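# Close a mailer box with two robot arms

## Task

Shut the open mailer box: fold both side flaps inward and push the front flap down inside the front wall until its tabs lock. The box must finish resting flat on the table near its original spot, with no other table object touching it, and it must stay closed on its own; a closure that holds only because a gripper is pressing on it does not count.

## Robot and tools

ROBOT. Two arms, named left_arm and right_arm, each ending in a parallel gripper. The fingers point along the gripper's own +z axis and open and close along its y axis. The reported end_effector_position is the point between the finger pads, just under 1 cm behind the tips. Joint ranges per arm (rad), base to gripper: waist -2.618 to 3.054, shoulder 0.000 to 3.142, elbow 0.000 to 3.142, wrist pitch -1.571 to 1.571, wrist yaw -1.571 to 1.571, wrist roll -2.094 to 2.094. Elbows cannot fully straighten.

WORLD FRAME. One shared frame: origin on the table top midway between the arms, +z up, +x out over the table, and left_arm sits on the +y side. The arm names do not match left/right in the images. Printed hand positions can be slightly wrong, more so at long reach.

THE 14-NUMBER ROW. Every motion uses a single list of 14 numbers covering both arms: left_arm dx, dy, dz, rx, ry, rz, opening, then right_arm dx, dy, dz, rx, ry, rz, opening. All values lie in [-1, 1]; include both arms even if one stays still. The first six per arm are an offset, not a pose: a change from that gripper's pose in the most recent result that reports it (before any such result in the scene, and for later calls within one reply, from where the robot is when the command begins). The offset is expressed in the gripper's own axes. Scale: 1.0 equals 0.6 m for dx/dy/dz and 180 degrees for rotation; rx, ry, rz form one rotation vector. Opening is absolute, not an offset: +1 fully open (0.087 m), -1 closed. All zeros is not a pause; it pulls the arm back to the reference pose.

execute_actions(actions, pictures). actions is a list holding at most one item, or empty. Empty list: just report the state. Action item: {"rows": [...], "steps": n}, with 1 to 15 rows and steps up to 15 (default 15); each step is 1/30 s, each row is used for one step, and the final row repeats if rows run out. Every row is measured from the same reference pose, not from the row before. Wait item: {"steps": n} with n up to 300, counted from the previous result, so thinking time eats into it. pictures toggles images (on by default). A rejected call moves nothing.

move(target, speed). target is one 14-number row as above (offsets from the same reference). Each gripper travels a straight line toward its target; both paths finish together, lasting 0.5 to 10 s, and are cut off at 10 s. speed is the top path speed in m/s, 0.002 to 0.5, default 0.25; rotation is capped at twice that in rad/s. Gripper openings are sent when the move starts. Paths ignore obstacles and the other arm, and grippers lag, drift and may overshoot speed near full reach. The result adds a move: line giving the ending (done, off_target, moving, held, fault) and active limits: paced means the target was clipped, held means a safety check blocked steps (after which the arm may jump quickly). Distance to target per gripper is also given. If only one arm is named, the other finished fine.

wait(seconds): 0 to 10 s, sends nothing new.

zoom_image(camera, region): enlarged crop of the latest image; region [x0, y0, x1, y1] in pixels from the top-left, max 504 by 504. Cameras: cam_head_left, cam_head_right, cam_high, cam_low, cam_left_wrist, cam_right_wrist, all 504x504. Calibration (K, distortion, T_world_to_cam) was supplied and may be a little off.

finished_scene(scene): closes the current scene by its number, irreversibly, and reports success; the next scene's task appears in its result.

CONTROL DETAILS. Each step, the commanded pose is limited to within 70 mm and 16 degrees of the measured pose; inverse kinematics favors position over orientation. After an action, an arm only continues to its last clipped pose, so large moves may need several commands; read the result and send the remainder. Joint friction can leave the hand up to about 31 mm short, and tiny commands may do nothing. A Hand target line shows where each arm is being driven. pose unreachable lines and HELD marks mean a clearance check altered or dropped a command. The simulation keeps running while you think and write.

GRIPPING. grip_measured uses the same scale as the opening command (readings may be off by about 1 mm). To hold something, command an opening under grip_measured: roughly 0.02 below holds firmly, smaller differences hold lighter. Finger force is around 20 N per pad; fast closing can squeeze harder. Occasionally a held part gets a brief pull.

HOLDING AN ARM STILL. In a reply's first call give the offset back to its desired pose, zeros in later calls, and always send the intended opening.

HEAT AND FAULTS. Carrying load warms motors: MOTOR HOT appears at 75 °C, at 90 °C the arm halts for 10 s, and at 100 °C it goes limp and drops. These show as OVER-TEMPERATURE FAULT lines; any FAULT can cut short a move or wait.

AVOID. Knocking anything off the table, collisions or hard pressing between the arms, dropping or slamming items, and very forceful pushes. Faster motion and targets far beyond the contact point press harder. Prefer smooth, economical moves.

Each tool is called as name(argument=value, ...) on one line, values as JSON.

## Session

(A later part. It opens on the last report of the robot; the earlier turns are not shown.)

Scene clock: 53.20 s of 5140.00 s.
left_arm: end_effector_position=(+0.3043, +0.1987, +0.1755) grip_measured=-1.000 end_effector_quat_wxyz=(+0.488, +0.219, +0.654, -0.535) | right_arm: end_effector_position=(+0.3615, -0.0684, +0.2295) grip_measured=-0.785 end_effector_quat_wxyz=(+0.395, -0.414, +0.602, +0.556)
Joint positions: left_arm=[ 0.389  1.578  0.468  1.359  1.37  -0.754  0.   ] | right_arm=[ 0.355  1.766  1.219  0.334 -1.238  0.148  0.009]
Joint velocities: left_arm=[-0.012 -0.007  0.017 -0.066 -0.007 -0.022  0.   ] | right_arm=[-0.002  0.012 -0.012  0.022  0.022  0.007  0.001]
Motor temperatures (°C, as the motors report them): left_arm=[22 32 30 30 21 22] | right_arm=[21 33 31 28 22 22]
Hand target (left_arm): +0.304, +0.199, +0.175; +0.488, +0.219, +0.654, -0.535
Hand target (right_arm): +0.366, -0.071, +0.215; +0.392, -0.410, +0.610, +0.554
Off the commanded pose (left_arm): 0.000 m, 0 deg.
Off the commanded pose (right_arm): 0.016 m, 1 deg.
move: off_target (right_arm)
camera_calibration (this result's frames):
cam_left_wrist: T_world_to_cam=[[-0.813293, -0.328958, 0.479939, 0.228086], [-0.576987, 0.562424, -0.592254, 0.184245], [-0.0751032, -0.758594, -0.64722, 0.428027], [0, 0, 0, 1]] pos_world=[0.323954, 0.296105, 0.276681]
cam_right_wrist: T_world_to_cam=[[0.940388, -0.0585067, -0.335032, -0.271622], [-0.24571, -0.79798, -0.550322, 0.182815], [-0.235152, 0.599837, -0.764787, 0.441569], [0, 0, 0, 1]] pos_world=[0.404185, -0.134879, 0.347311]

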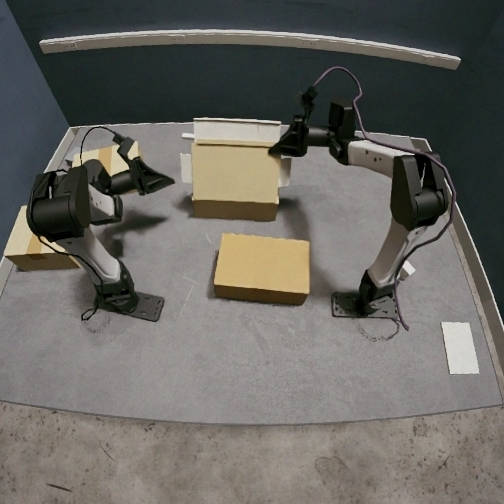

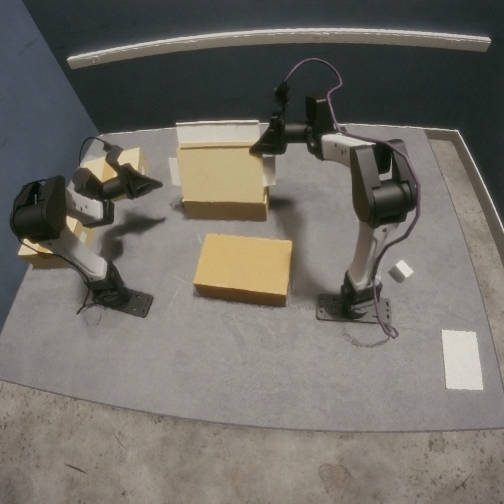

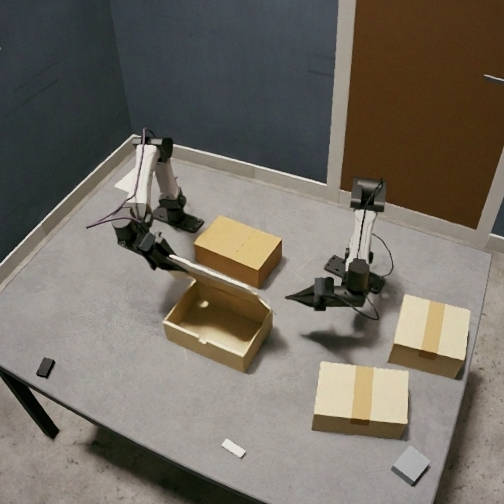

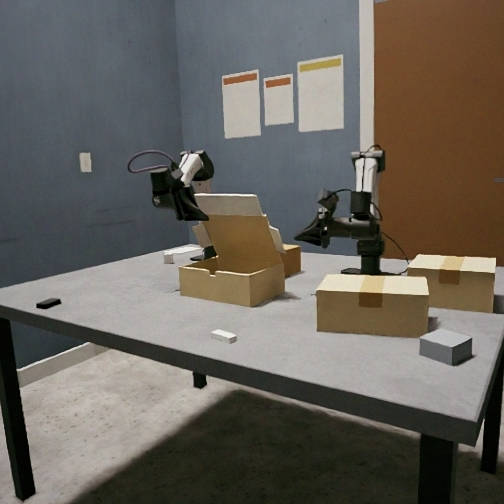

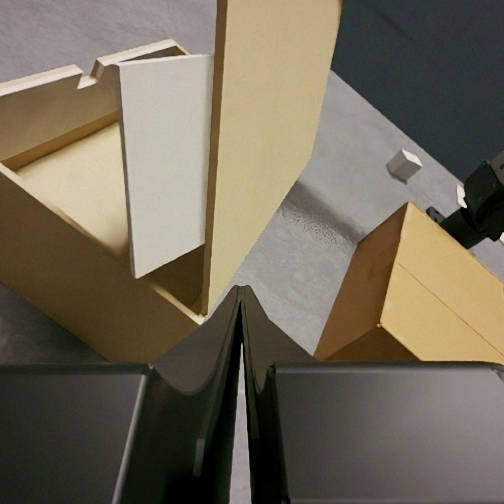

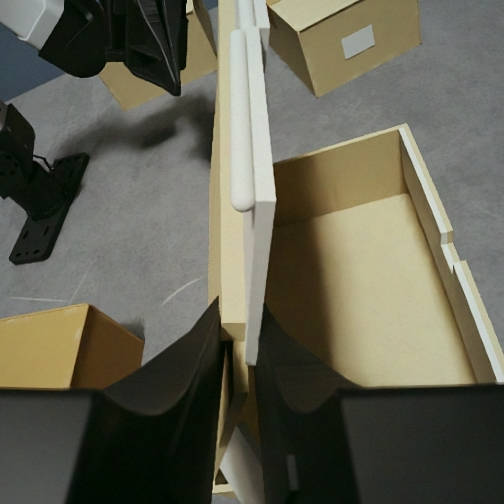

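move(target=[0,0,0,0,0,0,-1, 0.02,0.055,-0.035,-0.035,0.013,0,-1], speed=0.03)

Scene clock: 59.70 s of 5140.00 s.
left_arm: end_effector_position=(+0.3043, +0.1987, +0.1755) grip_measured=-1.000 end_effector_quat_wxyz=(+0.488, +0.219, +0.654, -0.535) | right_arm: end_effector_position=(+0.3332, -0.0838, +0.2337) grip_measured=-0.785 end_effector_quat_wxyz=(+0.369, -0.448, +0.575, +0.576)
Joint positions: left_arm=[ 0.389  1.578  0.468  1.359  1.37  -0.754  0.   ] | right_arm=[ 0.329  1.711  1.199  0.194 -1.369  0.027  0.009]
Joint velocities: left_arm=[-0.012  0.012 -0.007 -0.037 -0.037 -0.037  0.   ] | right_arm=[-0.002 -0.012  0.002 -0.066 -0.007 -0.037 -0.   ]
Motor temperatures (°C, as the motors report them): left_arm=[22 32 31 30 21 22] | right_arm=[21 33 31 28 22 22]
Hand target (left_arm): +0.304, +0.199, +0.175; +0.488, +0.219, +0.654, -0.535
Hand target (right_arm): +0.326, -0.088, +0.231; +0.361, -0.445, +0.578, +0.581
Off the commanded pose (left_arm): 0.000 m, 0 deg.
Off the commanded pose (right_arm): 0.009 m, 1 deg.
After step 90, 1.23 s passed at rest.
move: done
camera_calibration (this result's frames):
cam_left_wrist: T_world_to_cam=[[-0.813293, -0.328958, 0.479939, 0.228086], [-0.576987, 0.562424, -0.592254, 0.184245], [-0.0751032, -0.758594, -0.64722, 0.428027], [0, 0, 0, 1]] pos_world=[0.323954, 0.296105, 0.276681]
cam_right_wrist: T_world_to_cam=[[0.944591, 0.0465175, -0.324937, -0.239453], [-0.151825, -0.815741, -0.558136, 0.134945], [-0.291027, 0.576544, -0.763479, 0.463696], [0, 0, 0, 1]] pos_world=[0.381622, -0.146122, 0.351533]

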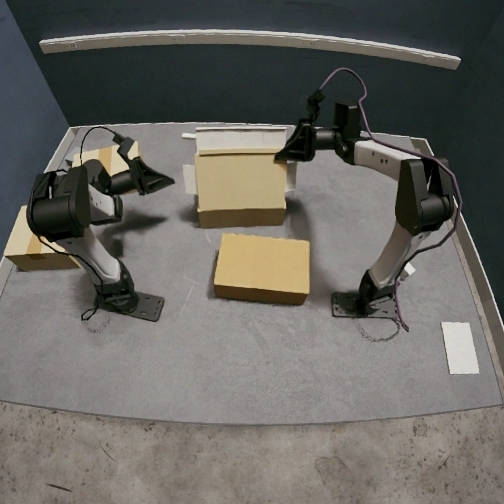

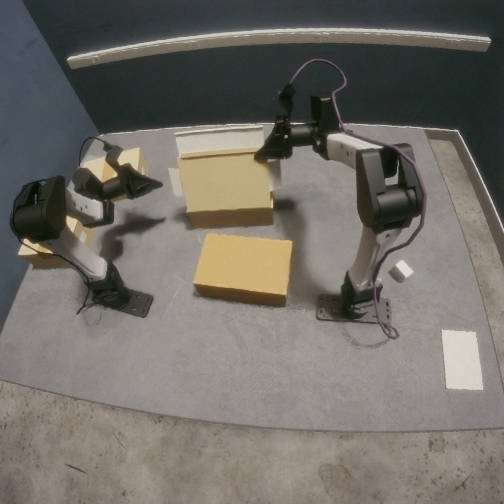

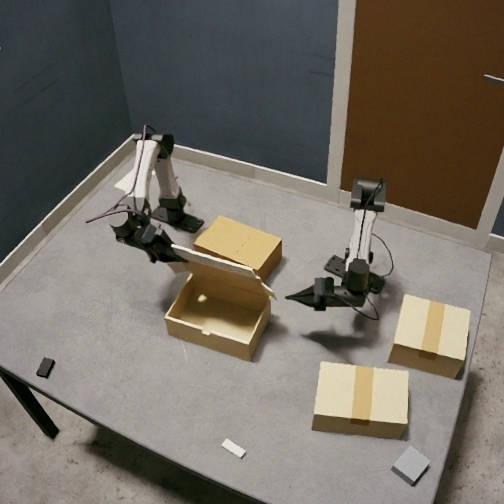

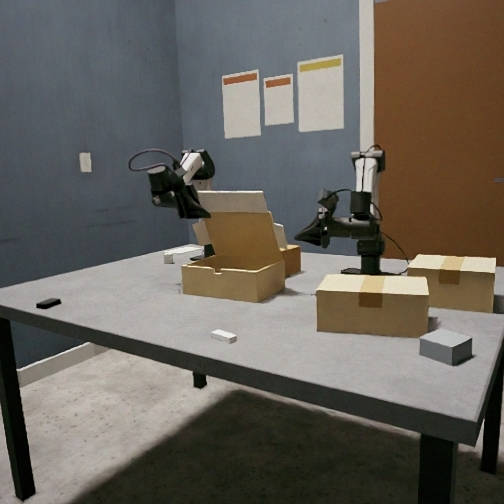

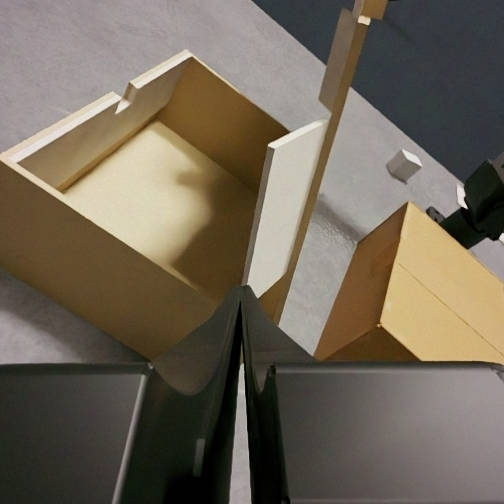

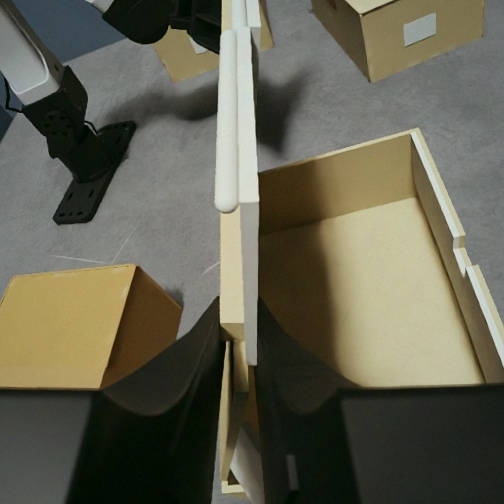

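move(target=[0.034,-0.045,0.158,0,0,0,-1, 0,0,0,0,0,0,-1], speed=0.05)

Scene clock: 64.53 s of 5140.00 s.
left_arm: end_effector_position=(+0.3197, +0.1146, +0.1787) grip_measured=-1.000 end_effector_quat_wxyz=(+0.511, +0.201, +0.651, -0.524) | right_arm: end_effector_position=(+0.3485, -0.1011, +0.2326) grip_measured=-0.785 end_effector_quat_wxyz=(+0.385, -0.430, +0.591, +0.564)
Joint positions: left_arm=[ 0.048  1.539  0.48   1.187  0.974 -0.605  0.   ] | right_arm=[ 0.277  1.711  1.199  0.188 -1.357  0.025  0.009]
Joint velocities: left_arm=[-0.012 -0.012 -0.022 -0.037  0.007 -0.051  0.   ] | right_arm=[-0.027  0.002  0.007  0.095 -0.037 -0.095 -0.   ]
Motor temperatures (°C, as the motors report them): left_arm=[22 32 31 30 21 22] | right_arm=[21 34 31 28 22 22]
Hand target (left_arm): +0.312, +0.098, +0.179; +0.490, +0.216, +0.650, -0.540
Hand target (right_arm): +0.333, -0.085, +0.234; +0.369, -0.448, +0.575, +0.576
Off the commanded pose (left_arm): 0.018 m, 4 deg.
Off the commanded pose (right_arm): 0.023 m, 4 deg.
move: off_target (left_arm, right_arm)
camera_calibration (this result's frames):
cam_left_wrist: T_world_to_cam=[[-0.801968, -0.367747, 0.470754, 0.213865], [-0.59705, 0.519089, -0.611619, 0.257131], [-0.0194421, -0.771563, -0.635856, 0.349141], [0, 0, 0, 1]] pos_world=[0.331821, 0.214559, 0.278592]
cam_right_wrist: T_world_to_cam=[[0.944599, -0.0146402, -0.327899, -0.258987], [-0.204645, -0.807322, -0.55349, 0.140686], [-0.256617, 0.589929, -0.765592, 0.467157], [0, 0, 0, 1]] pos_world=[0.39331, -0.165802, 0.350598]

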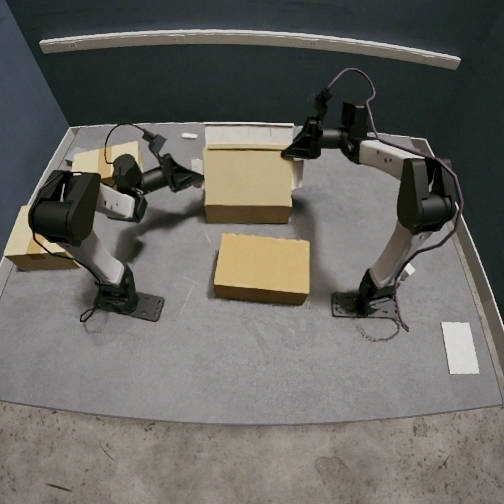

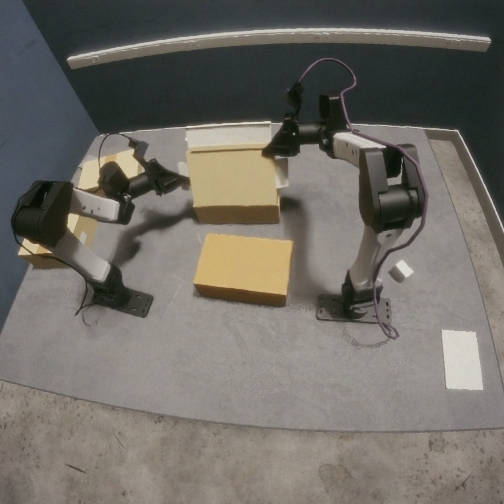

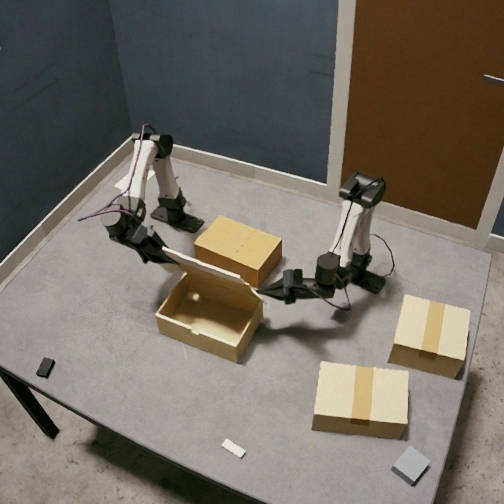

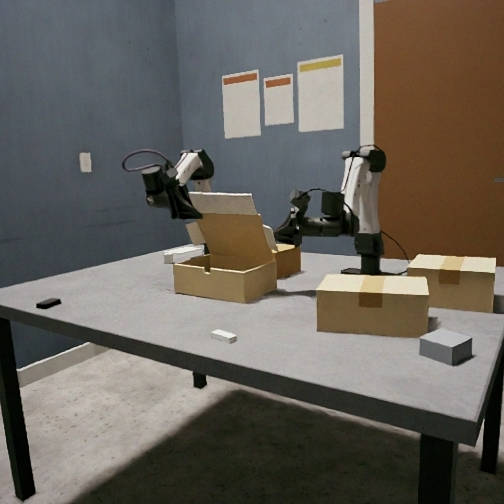

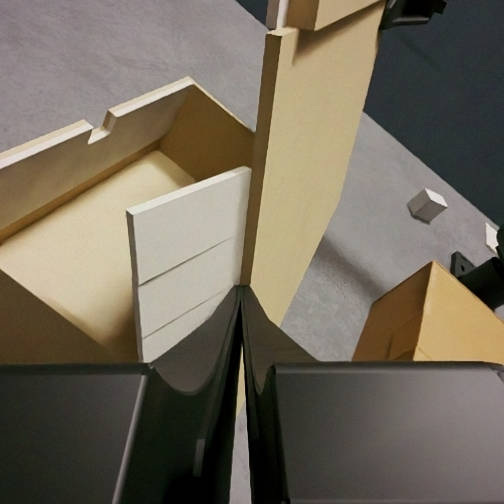

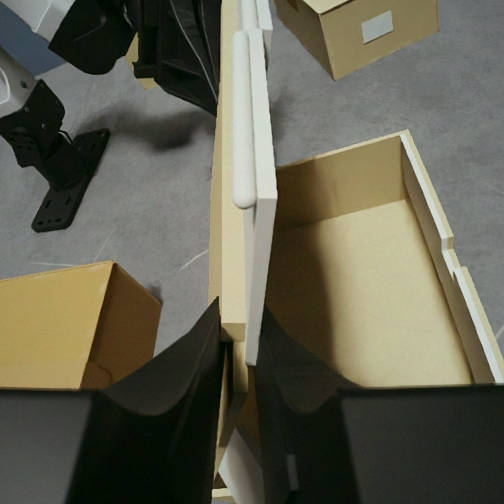

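move(target=[-0.01,0.05,0.012,0,0,0,-1, 0.01,0.03,0.035,-0.02,0.007,0,-1], speed=0.04)

Scene clock: 67.53 s of 5140.00 s.
left_arm: end_effector_position=(+0.3461, +0.1248, +0.1775) grip_measured=-1.000 end_effector_quat_wxyz=(+0.525, +0.206, +0.642, -0.519) | right_arm: end_effector_position=(+0.3485, -0.0957, +0.2312) grip_measured=-0.785 end_effector_quat_wxyz=(+0.386, -0.429, +0.595, +0.560)
Joint positions: left_arm=[ 0.092  1.653  0.558  1.264  1.008 -0.612  0.   ] | right_arm=[ 0.293  1.711  1.199  0.188 -1.333  0.027  0.009]
Joint velocities: left_arm=[-0.012  0.007  0.007 -0.066  0.037 -0.007  0.   ] | right_arm=[-0.002  0.007 -0.002 -0.037 -0.007  0.022  0.   ]
Motor temperatures (°C, as the motors report them): left_arm=[22 32 31 30 21 22] | right_arm=[21 34 31 28 22 22]
Hand target (left_arm): +0.349, +0.121, +0.169; +0.511, +0.201, +0.651, -0.524
Hand target (right_arm): +0.329, -0.082, +0.232; +0.365, -0.448, +0.577, +0.577
Off the commanded pose (left_arm): 0.009 m, 2 deg.
Off the commanded pose (right_arm): 0.025 m, 4 deg.
move: off_target (right_arm)
camera_calibration (this result's frames):
cam_left_wrist: T_world_to_cam=[[-0.814358, -0.375048, 0.442899, 0.249552], [-0.580261, 0.511898, -0.633449, 0.265854], [0.0108549, -0.772852, -0.634494, 0.346189], [0, 0, 0, 1]] pos_world=[0.353731, 0.225057, 0.277534]
cam_right_wrist: T_world_to_cam=[[0.944434, -0.0247275, -0.327769, -0.260279], [-0.211126, -0.809911, -0.547239, 0.144851], [-0.251932, 0.586032, -0.770128, 0.462016], [0, 0, 0, 1]] pos_world=[0.392795, -0.159876, 0.349768]

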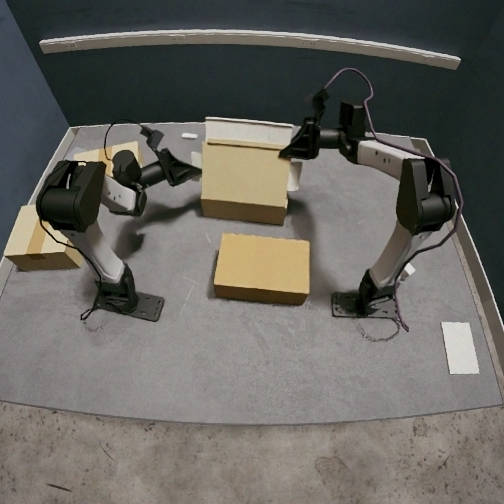

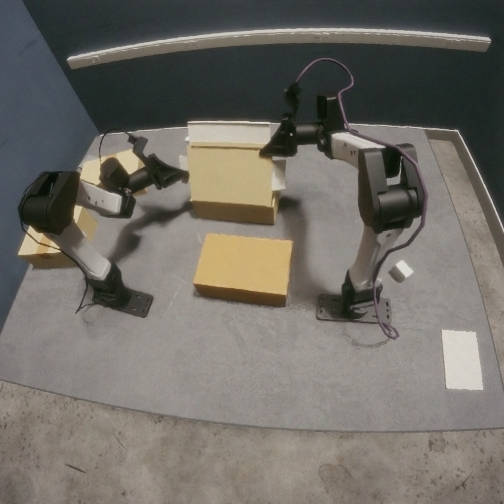

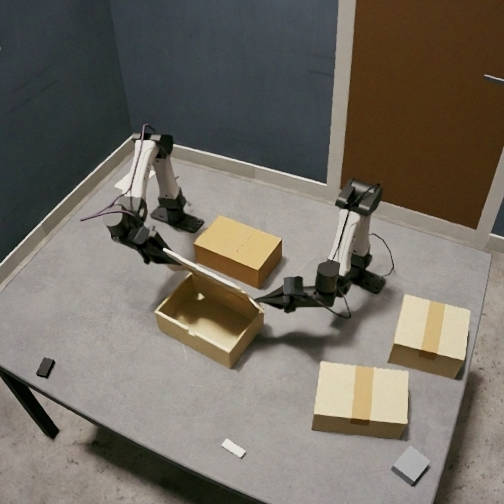

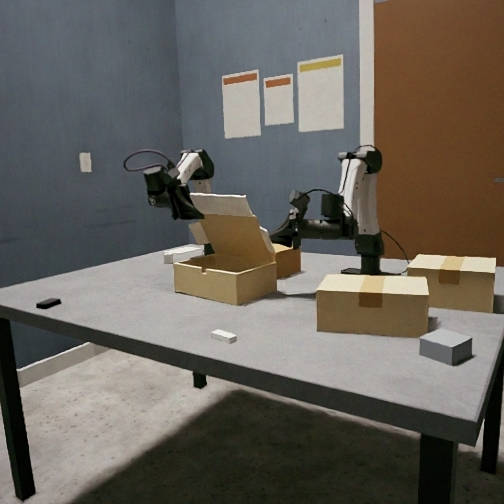

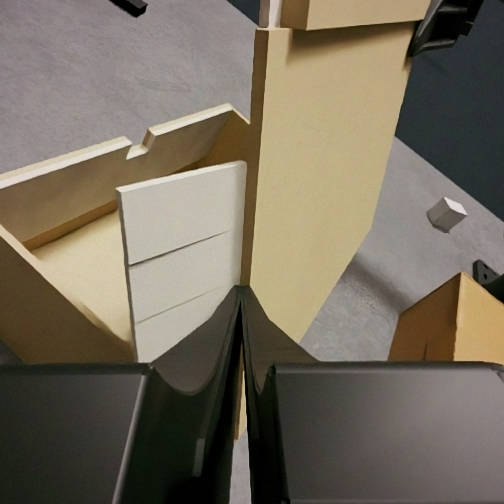

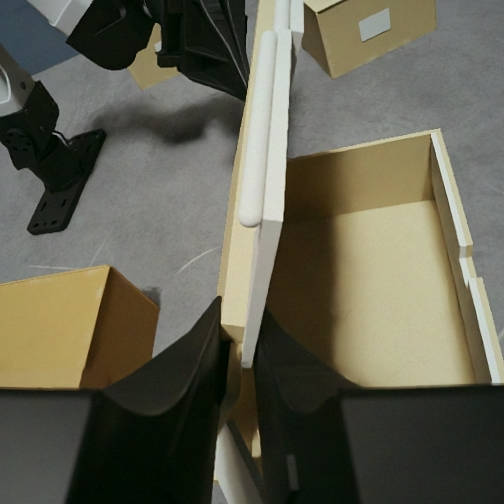

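move(target=[-0.026,0.035,-0.081,0.099,0.05,-0.01,-1, 0.01,0.035,0.03,-0.025,0.008,0,-1], speed=0.06)

Scene clock: 73.37 s of 5140.00 s.
left_arm: end_effector_position=(+0.3422, +0.1774, +0.1773) grip_measured=-1.000 end_effector_quat_wxyz=(+0.423, +0.317, +0.624, -0.575) | right_arm: end_effector_position=(+0.3338, -0.0803, +0.2318) grip_measured=-0.785 end_effector_quat_wxyz=(+0.371, -0.446, +0.580, +0.572)
Joint positions: left_arm=[ 0.293  1.878  0.795  1.56   1.527 -0.945  0.   ] | right_arm=[ 0.339  1.711  1.199  0.187 -1.346  0.022  0.009]
Joint velocities: left_arm=[-0.002 -0.017 -0.002  0.066 -0.051  0.007  0.   ] | right_arm=[-0.002 -0.007 -0.007 -0.022 -0.022  0.066 -0.   ]
Motor temperatures (°C, as the motors report them): left_arm=[22 32 31 30 21 22] | right_arm=[21 34 31 28 22 22]
Hand target (left_arm): +0.346, +0.181, +0.175; +0.422, +0.317, +0.626, -0.575
Hand target (right_arm): +0.327, -0.078, +0.231; +0.361, -0.450, +0.577, +0.578
Off the commanded pose (left_arm): 0.005 m, 4 deg.
Off the commanded pose (right_arm): 0.008 m, 1 deg.
joint sent to its limit (left arm) — the command would take joint 4 (wrist pitch) past its upper limit, so that joint was sent only as far as its limit.
move: off_target (left_arm)
camera_calibration (this result's frames):
cam_left_wrist: T_world_to_cam=[[-0.886252, -0.133755, 0.443472, 0.247873], [-0.398309, 0.708777, -0.582224, 0.130291], [-0.236448, -0.692636, -0.681431, 0.465497], [0, 0, 0, 1]] pos_world=[0.38164, 0.263227, 0.283138]
cam_right_wrist: T_world_to_cam=[[0.944949, 0.0328434, -0.325564, -0.241886], [-0.161363, -0.818785, -0.550957, 0.138094], [-0.284662, 0.57316, -0.768411, 0.459186], [0, 0, 0, 1]] pos_world=[0.381566, -0.142174, 0.350178]

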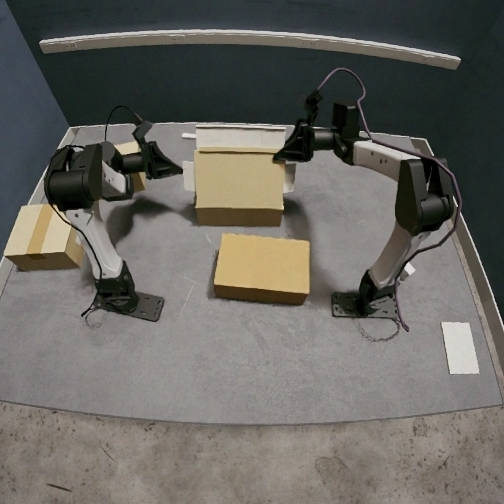

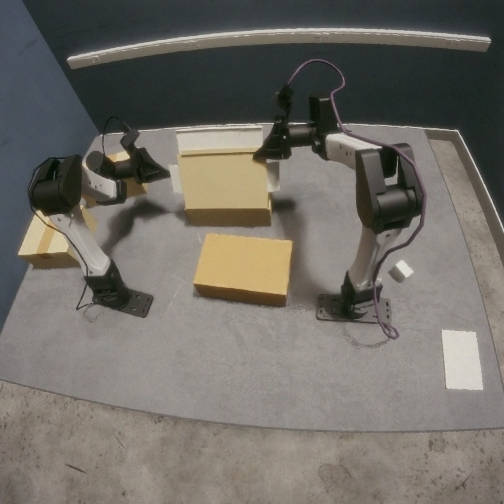

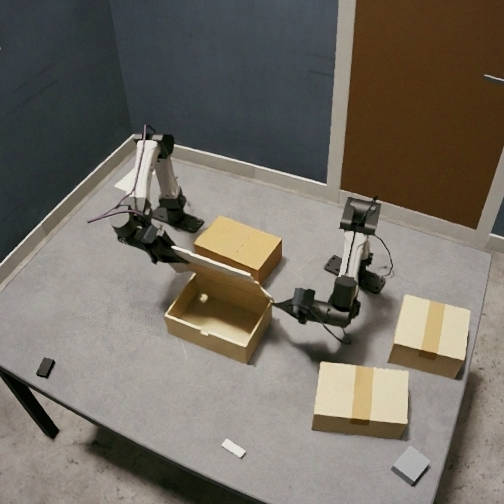

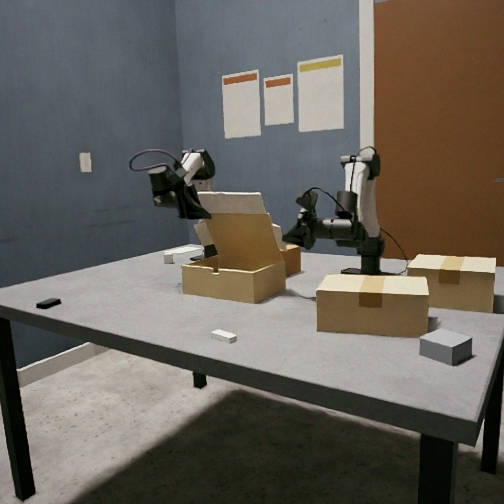

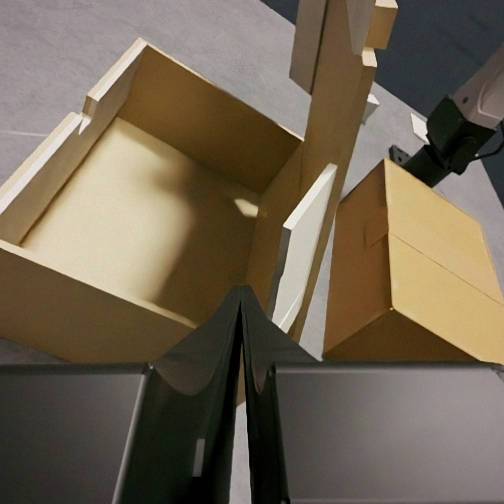

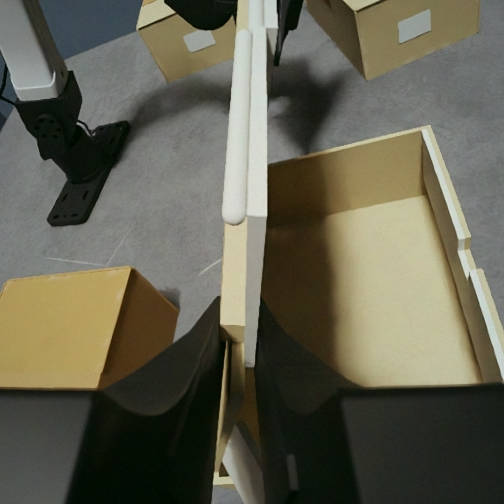

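move(target=[0,-0.045,0,0,0,0,-1, 0,0.01,0.005,0,0,0,-1], speed=0.04)

Scene clock: 75.77 s of 5140.00 s.
left_arm: end_effector_position=(+0.3237, +0.1751, +0.1915) grip_measured=-1.000 end_effector_quat_wxyz=(+0.431, +0.326, +0.619, -0.570) | right_arm: end_effector_position=(+0.3328, -0.0804, +0.2321) grip_measured=-0.785 end_effector_quat_wxyz=(+0.369, -0.447, +0.579, +0.574)
Joint positions: left_arm=[ 0.293  1.781  0.733  1.56   1.528 -0.95   0.   ] | right_arm=[ 0.339  1.711  1.199  0.187 -1.352  0.024  0.009]
Joint velocities: left_arm=[ 0.002 -0.017 -0.012 -0.066  0.007 -0.007  0.   ] | right_arm=[-0.002 -0.007  0.002  0.022  0.007  0.051 -0.001]
Motor temperatures (°C, as the motors report them): left_arm=[22 32 31 30 21 22] | right_arm=[21 34 31 28 22 22]
Hand target (left_arm): +0.319, +0.174, +0.190; +0.423, +0.317, +0.624, -0.576
Hand target (right_arm): +0.328, -0.078, +0.233; +0.370, -0.447, +0.580, +0.572
Off the commanded pose (left_arm): 0.006 m, 2 deg.
Off the commanded pose (right_arm): 0.006 m, 0 deg.
move: done
camera_calibration (this result's frames):
cam_left_wrist: T_world_to_cam=[[-0.898922, -0.134496, 0.416953, 0.234149], [-0.380452, 0.711571, -0.590698, 0.128185], [-0.217245, -0.689622, -0.690816, 0.464263], [0, 0, 0, 1]] pos_world=[0.360109, 0.260445, 0.29881]
cam_right_wrist: T_world_to_cam=[[0.943845, 0.0383215, -0.328159, -0.239377], [-0.158603, -0.818766, -0.551786, 0.137336], [-0.28983, 0.572847, -0.76671, 0.460494], [0, 0, 0, 1]] pos_world=[0.381182, -0.142174, 0.350292]

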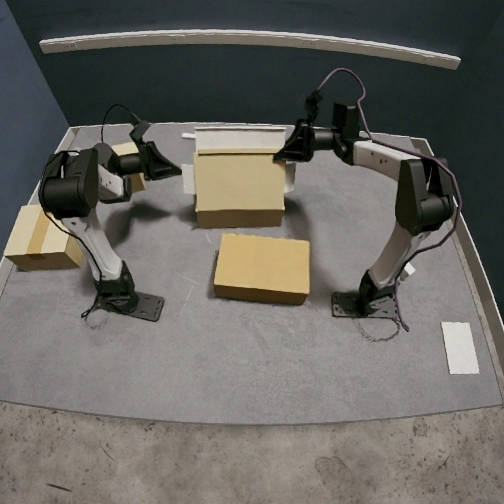

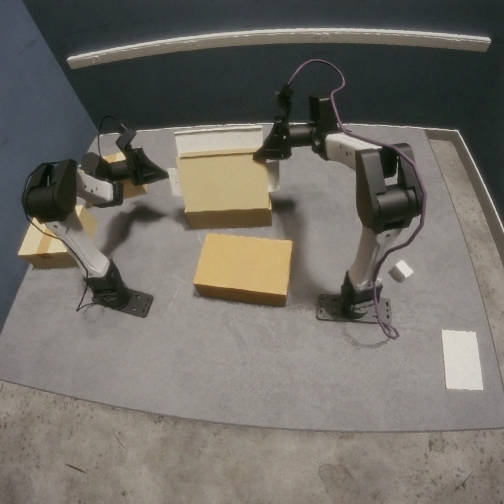

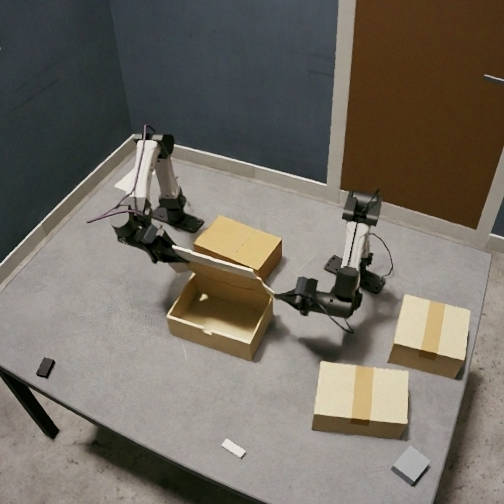

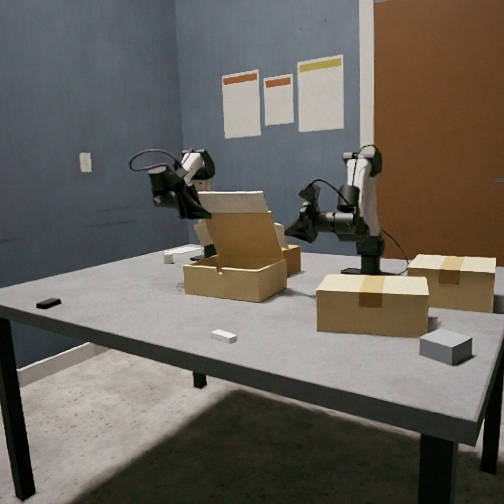

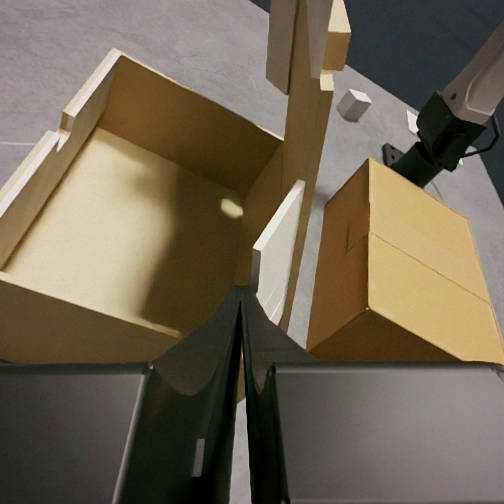

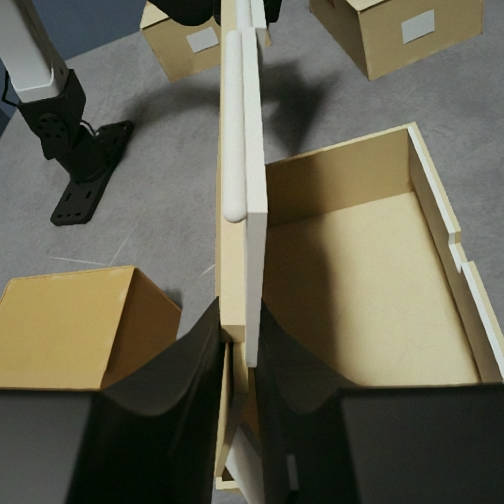

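move(target=[0.05,-0.01,-0.06,0,0,0,-1, 0,0,0,0,0,0,-1], speed=0.05)

Scene clock: 78.23 s of 5140.00 s.
left_arm: end_effector_position=(+0.3046, +0.2048, +0.1689) grip_measured=-1.000 end_effector_quat_wxyz=(+0.445, +0.307, +0.638, -0.549) | right_arm: end_effector_position=(+0.3320, -0.0806, +0.2324) grip_measured=-0.785 end_effector_quat_wxyz=(+0.367, -0.448, +0.578, +0.575)
Joint positions: left_arm=[ 0.403  1.737  0.598  1.561  1.573 -0.864  0.   ] | right_arm=[ 0.339  1.711  1.199  0.187 -1.357  0.024  0.009]
Joint velocities: left_arm=[ 0.012 -0.017 -0.017 -0.037  0.037  0.022  0.   ] | right_arm=[ 0.002 -0.007 -0.002  0.007 -0.051 -0.022  0.   ]
Motor temperatures (°C, as the motors report them): left_arm=[22 32 31 30 21 22] | right_arm=[21 34 31 29 22 22]
Hand target (left_arm): +0.300, +0.206, +0.166; +0.445, +0.307, +0.638, -0.547
Hand target (right_arm): +0.333, -0.080, +0.232; +0.369, -0.447, +0.579, +0.574
Off the commanded pose (left_arm): 0.006 m, 4 deg.
Off the commanded pose (right_arm): 0.001 m, 0 deg.
joint sent to its limit (left arm) — the command would take joint 4 (wrist pitch) past its upper limit and joint 5 (wrist yaw) past its upper limit, so those joints were sent only as far as their limits.
move: off_target (left_arm)
camera_calibration (this result's frames):
cam_left_wrist: T_world_to_cam=[[-0.883684, -0.205437, 0.420592, 0.239694], [-0.434233, 0.69528, -0.572737, 0.103051], [-0.174768, -0.688754, -0.703615, 0.454057], [0, 0, 0, 1]] pos_world=[0.335917, 0.290326, 0.277689]
cam_right_wrist: T_world_to_cam=[[0.943492, 0.0432734, -0.328559, -0.237926], [-0.155046, -0.818597, -0.553046, 0.136345], [-0.29289, 0.572736, -0.76563, 0.461356], [0, 0, 0, 1]] pos_world=[0.380747, -0.142327, 0.35046]

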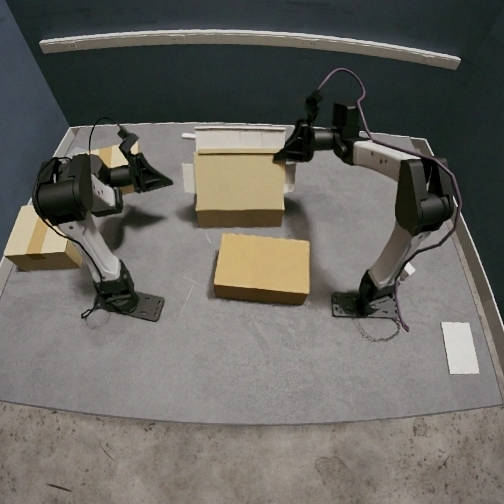

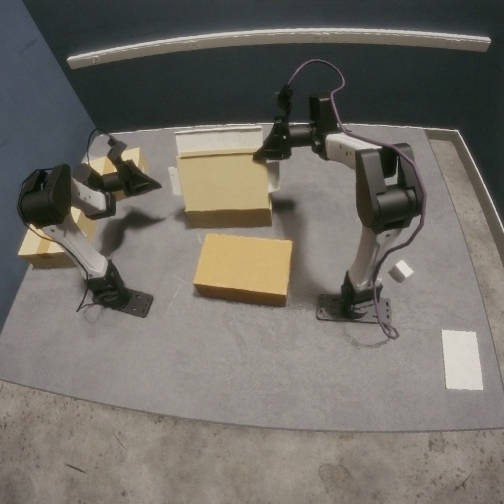

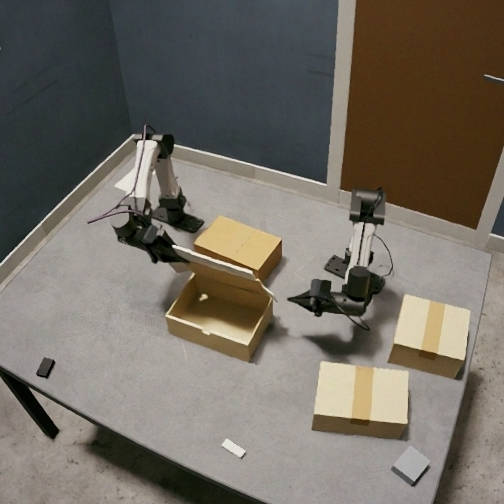

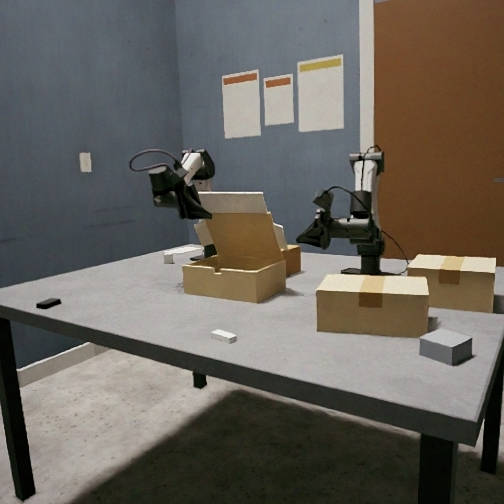

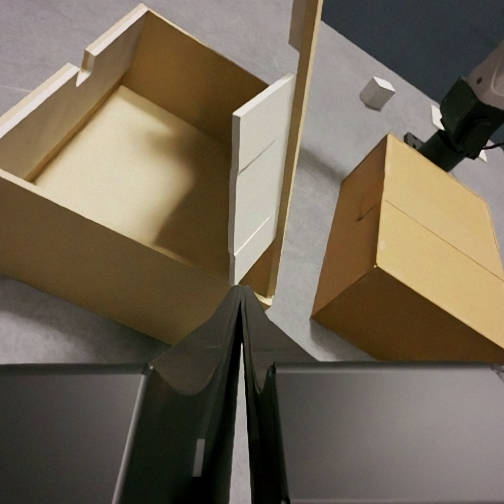

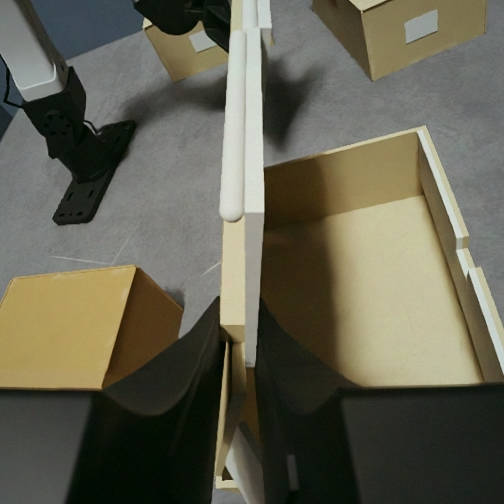

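move(target=[0,-0.008,0.17,0,0,0,-1, 0,0.02,0.02,-0.01,0,0,-1], speed=0.05)

Scene clock: 82.53 s of 5140.00 s.
left_arm: end_effector_position=(+0.3278, +0.1244, +0.1717) grip_measured=-1.000 end_effector_quat_wxyz=(+0.458, +0.293, +0.637, -0.546) | right_arm: end_effector_position=(+0.3454, -0.0901, +0.2367) grip_measured=-0.784 end_effector_quat_wxyz=(+0.384, -0.431, +0.588, +0.567)
Joint positions: left_arm=[ 0.122  1.651  0.65   1.052  1.258 -0.49   0.   ] | right_arm=[ 0.307  1.711  1.199  0.235 -1.338  0.072  0.009]
Joint velocities: left_arm=[ 0.007  0.017  0.012 -0.007  0.007  0.066  0.   ] | right_arm=[-0.012  0.007 -0.002  0.037  0.051 -0.007  0.001]
Motor temperatures (°C, as the motors report them): left_arm=[22 32 31 30 21 22] | right_arm=[21 34 31 29 22 22]
Hand target (left_arm): +0.324, +0.105, +0.175; +0.447, +0.304, +0.633, -0.554
Hand target (right_arm): +0.320, -0.071, +0.236; +0.360, -0.454, +0.569, +0.584
Off the commanded pose (left_arm): 0.020 m, 2 deg.
Off the commanded pose (right_arm): 0.033 m, 5 deg.
move: off_target (left_arm, right_arm)
camera_calibration (this result's frames):
cam_left_wrist: T_world_to_cam=[[-0.878105, -0.228656, 0.420296, 0.243586], [-0.455017, 0.670709, -0.585755, 0.182752], [-0.14796, -0.705596, -0.692995, 0.396158], [0, 0, 0, 1]] pos_world=[0.355665, 0.212652, 0.279205]
cam_right_wrist: T_world_to_cam=[[0.944703, -0.00518441, -0.327887, -0.253694], [-0.197818, -0.806472, -0.557198, 0.149832], [-0.261543, 0.591249, -0.762902, 0.464225], [0, 0, 0, 1]] pos_world=[0.39072, -0.154952, 0.354461]

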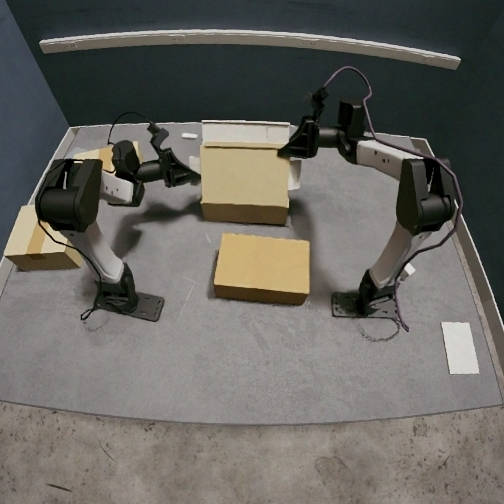

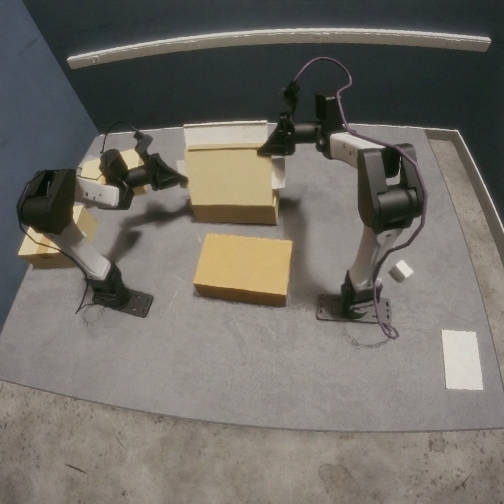

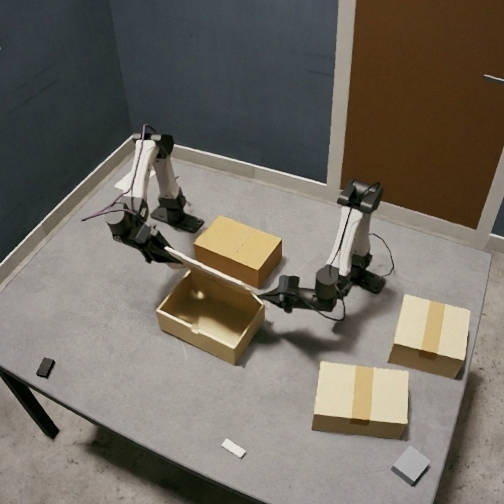

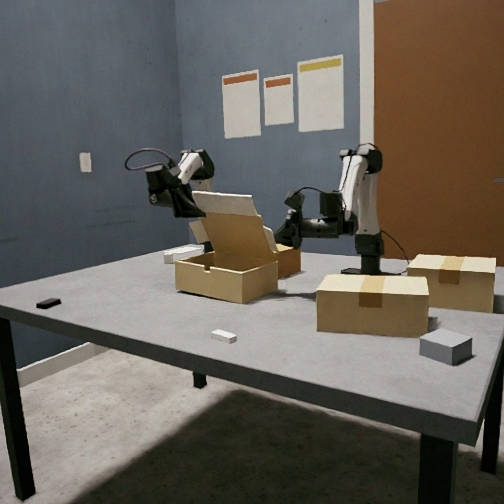

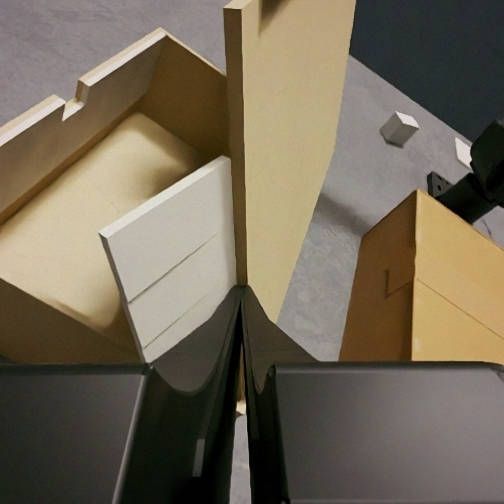

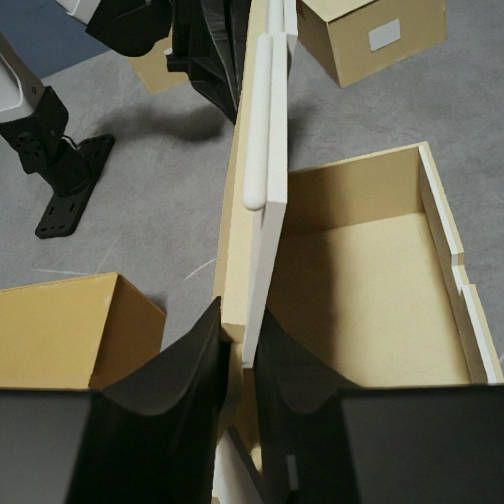

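move(target=[-0.03,0.013,-0.142,-0.07,0.073,-0.376,1, 0.01,0.03,0.02,-0.022,0.007,0,-1], speed=0.12)

Scene clock: 97.83 s of 5140.00 s.
left_arm: end_effector_position=(+0.3181, +0.2076, +0.1860) grip_measured=+0.979 end_effector_quat_wxyz=(+0.045, -0.096, +0.786, -0.609) | right_arm: end_effector_position=(+0.3343, -0.0808, +0.2357) grip_measured=-0.782 end_effector_quat_wxyz=(+0.372, -0.446, +0.576, +0.575)
Joint positions: left_arm=[ 0.38   1.853  1.355 -1.14   1.312  0.022  0.087] | right_arm=[ 0.336  1.711  1.199  0.219 -1.355  0.051  0.01 ]
Joint velocities: left_arm=[-0.017  0.002  0.022 -0.125 -0.022  0.081 -0.   ] | right_arm=[-0.002 -0.002 -0.007 -0.051 -0.037  0.022  0.   ]
Motor temperatures (°C, as the motors report them): left_arm=[23 33 33 29 21 22] | right_arm=[22 35 31 29 22 22]
Hand target (left_arm): +0.320, +0.211, +0.183; +0.037, -0.105, +0.788, -0.605
Hand target (right_arm): +0.326, -0.079, +0.236; +0.363, -0.450, +0.572, +0.582
Off the commanded pose (left_arm): 0.004 m, 2 deg.
Off the commanded pose (right_arm): 0.009 m, 2 deg.
After step 90, 6.70 s passed at rest.
move: done
camera_calibration (this result's frames):
cam_left_wrist: T_world_to_cam=[[0.0878597, -0.238163, 0.967243, -0.158979], [-0.762396, 0.608864, 0.219172, 0.091848], [-0.641119, -0.756679, -0.12808, 0.5258], [0, 0, 0, 1]] pos_world=[0.421092, 0.304076, 0.200985]
cam_right_wrist: T_world_to_cam=[[0.945391, 0.0395435, -0.323531, -0.241135], [-0.157322, -0.81397, -0.559198, 0.140925], [-0.285458, 0.57956, -0.763299, 0.462194], [0, 0, 0, 1]] pos_world=[0.382074, -0.143624, 0.353582]

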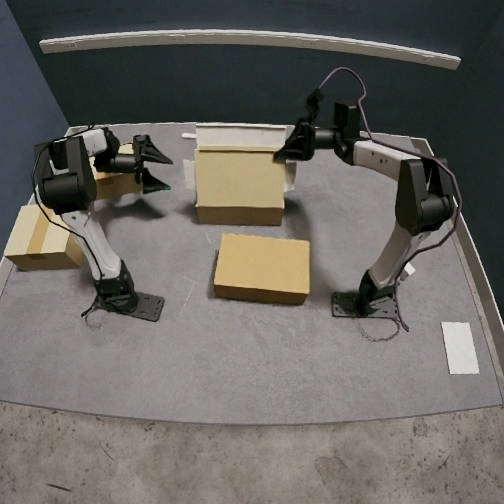

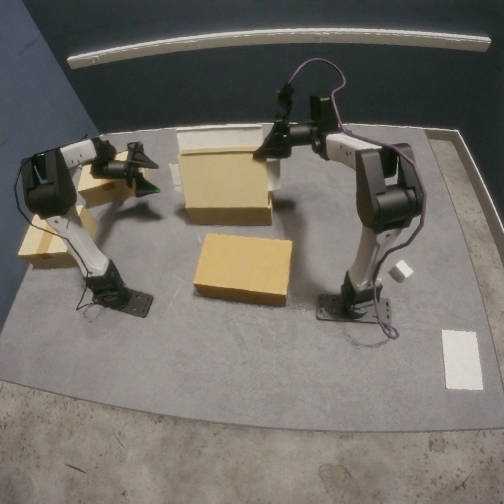

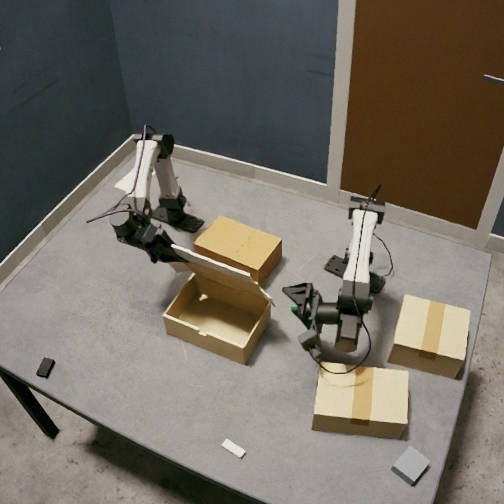

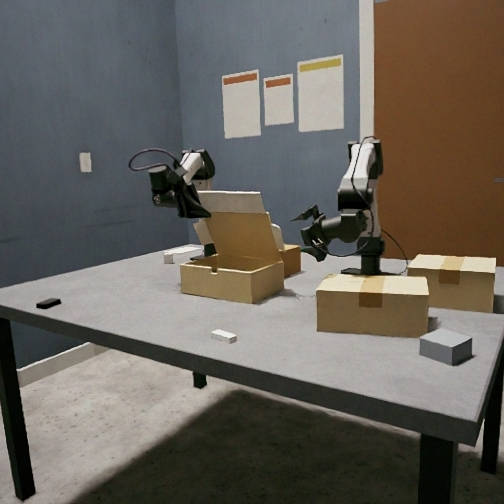

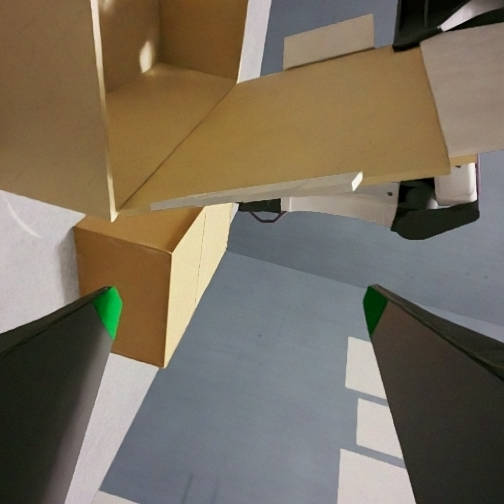

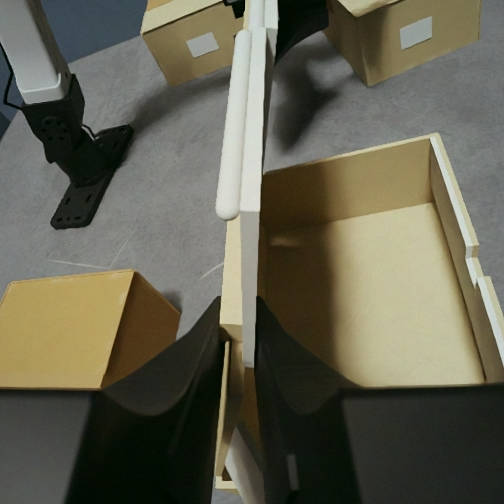

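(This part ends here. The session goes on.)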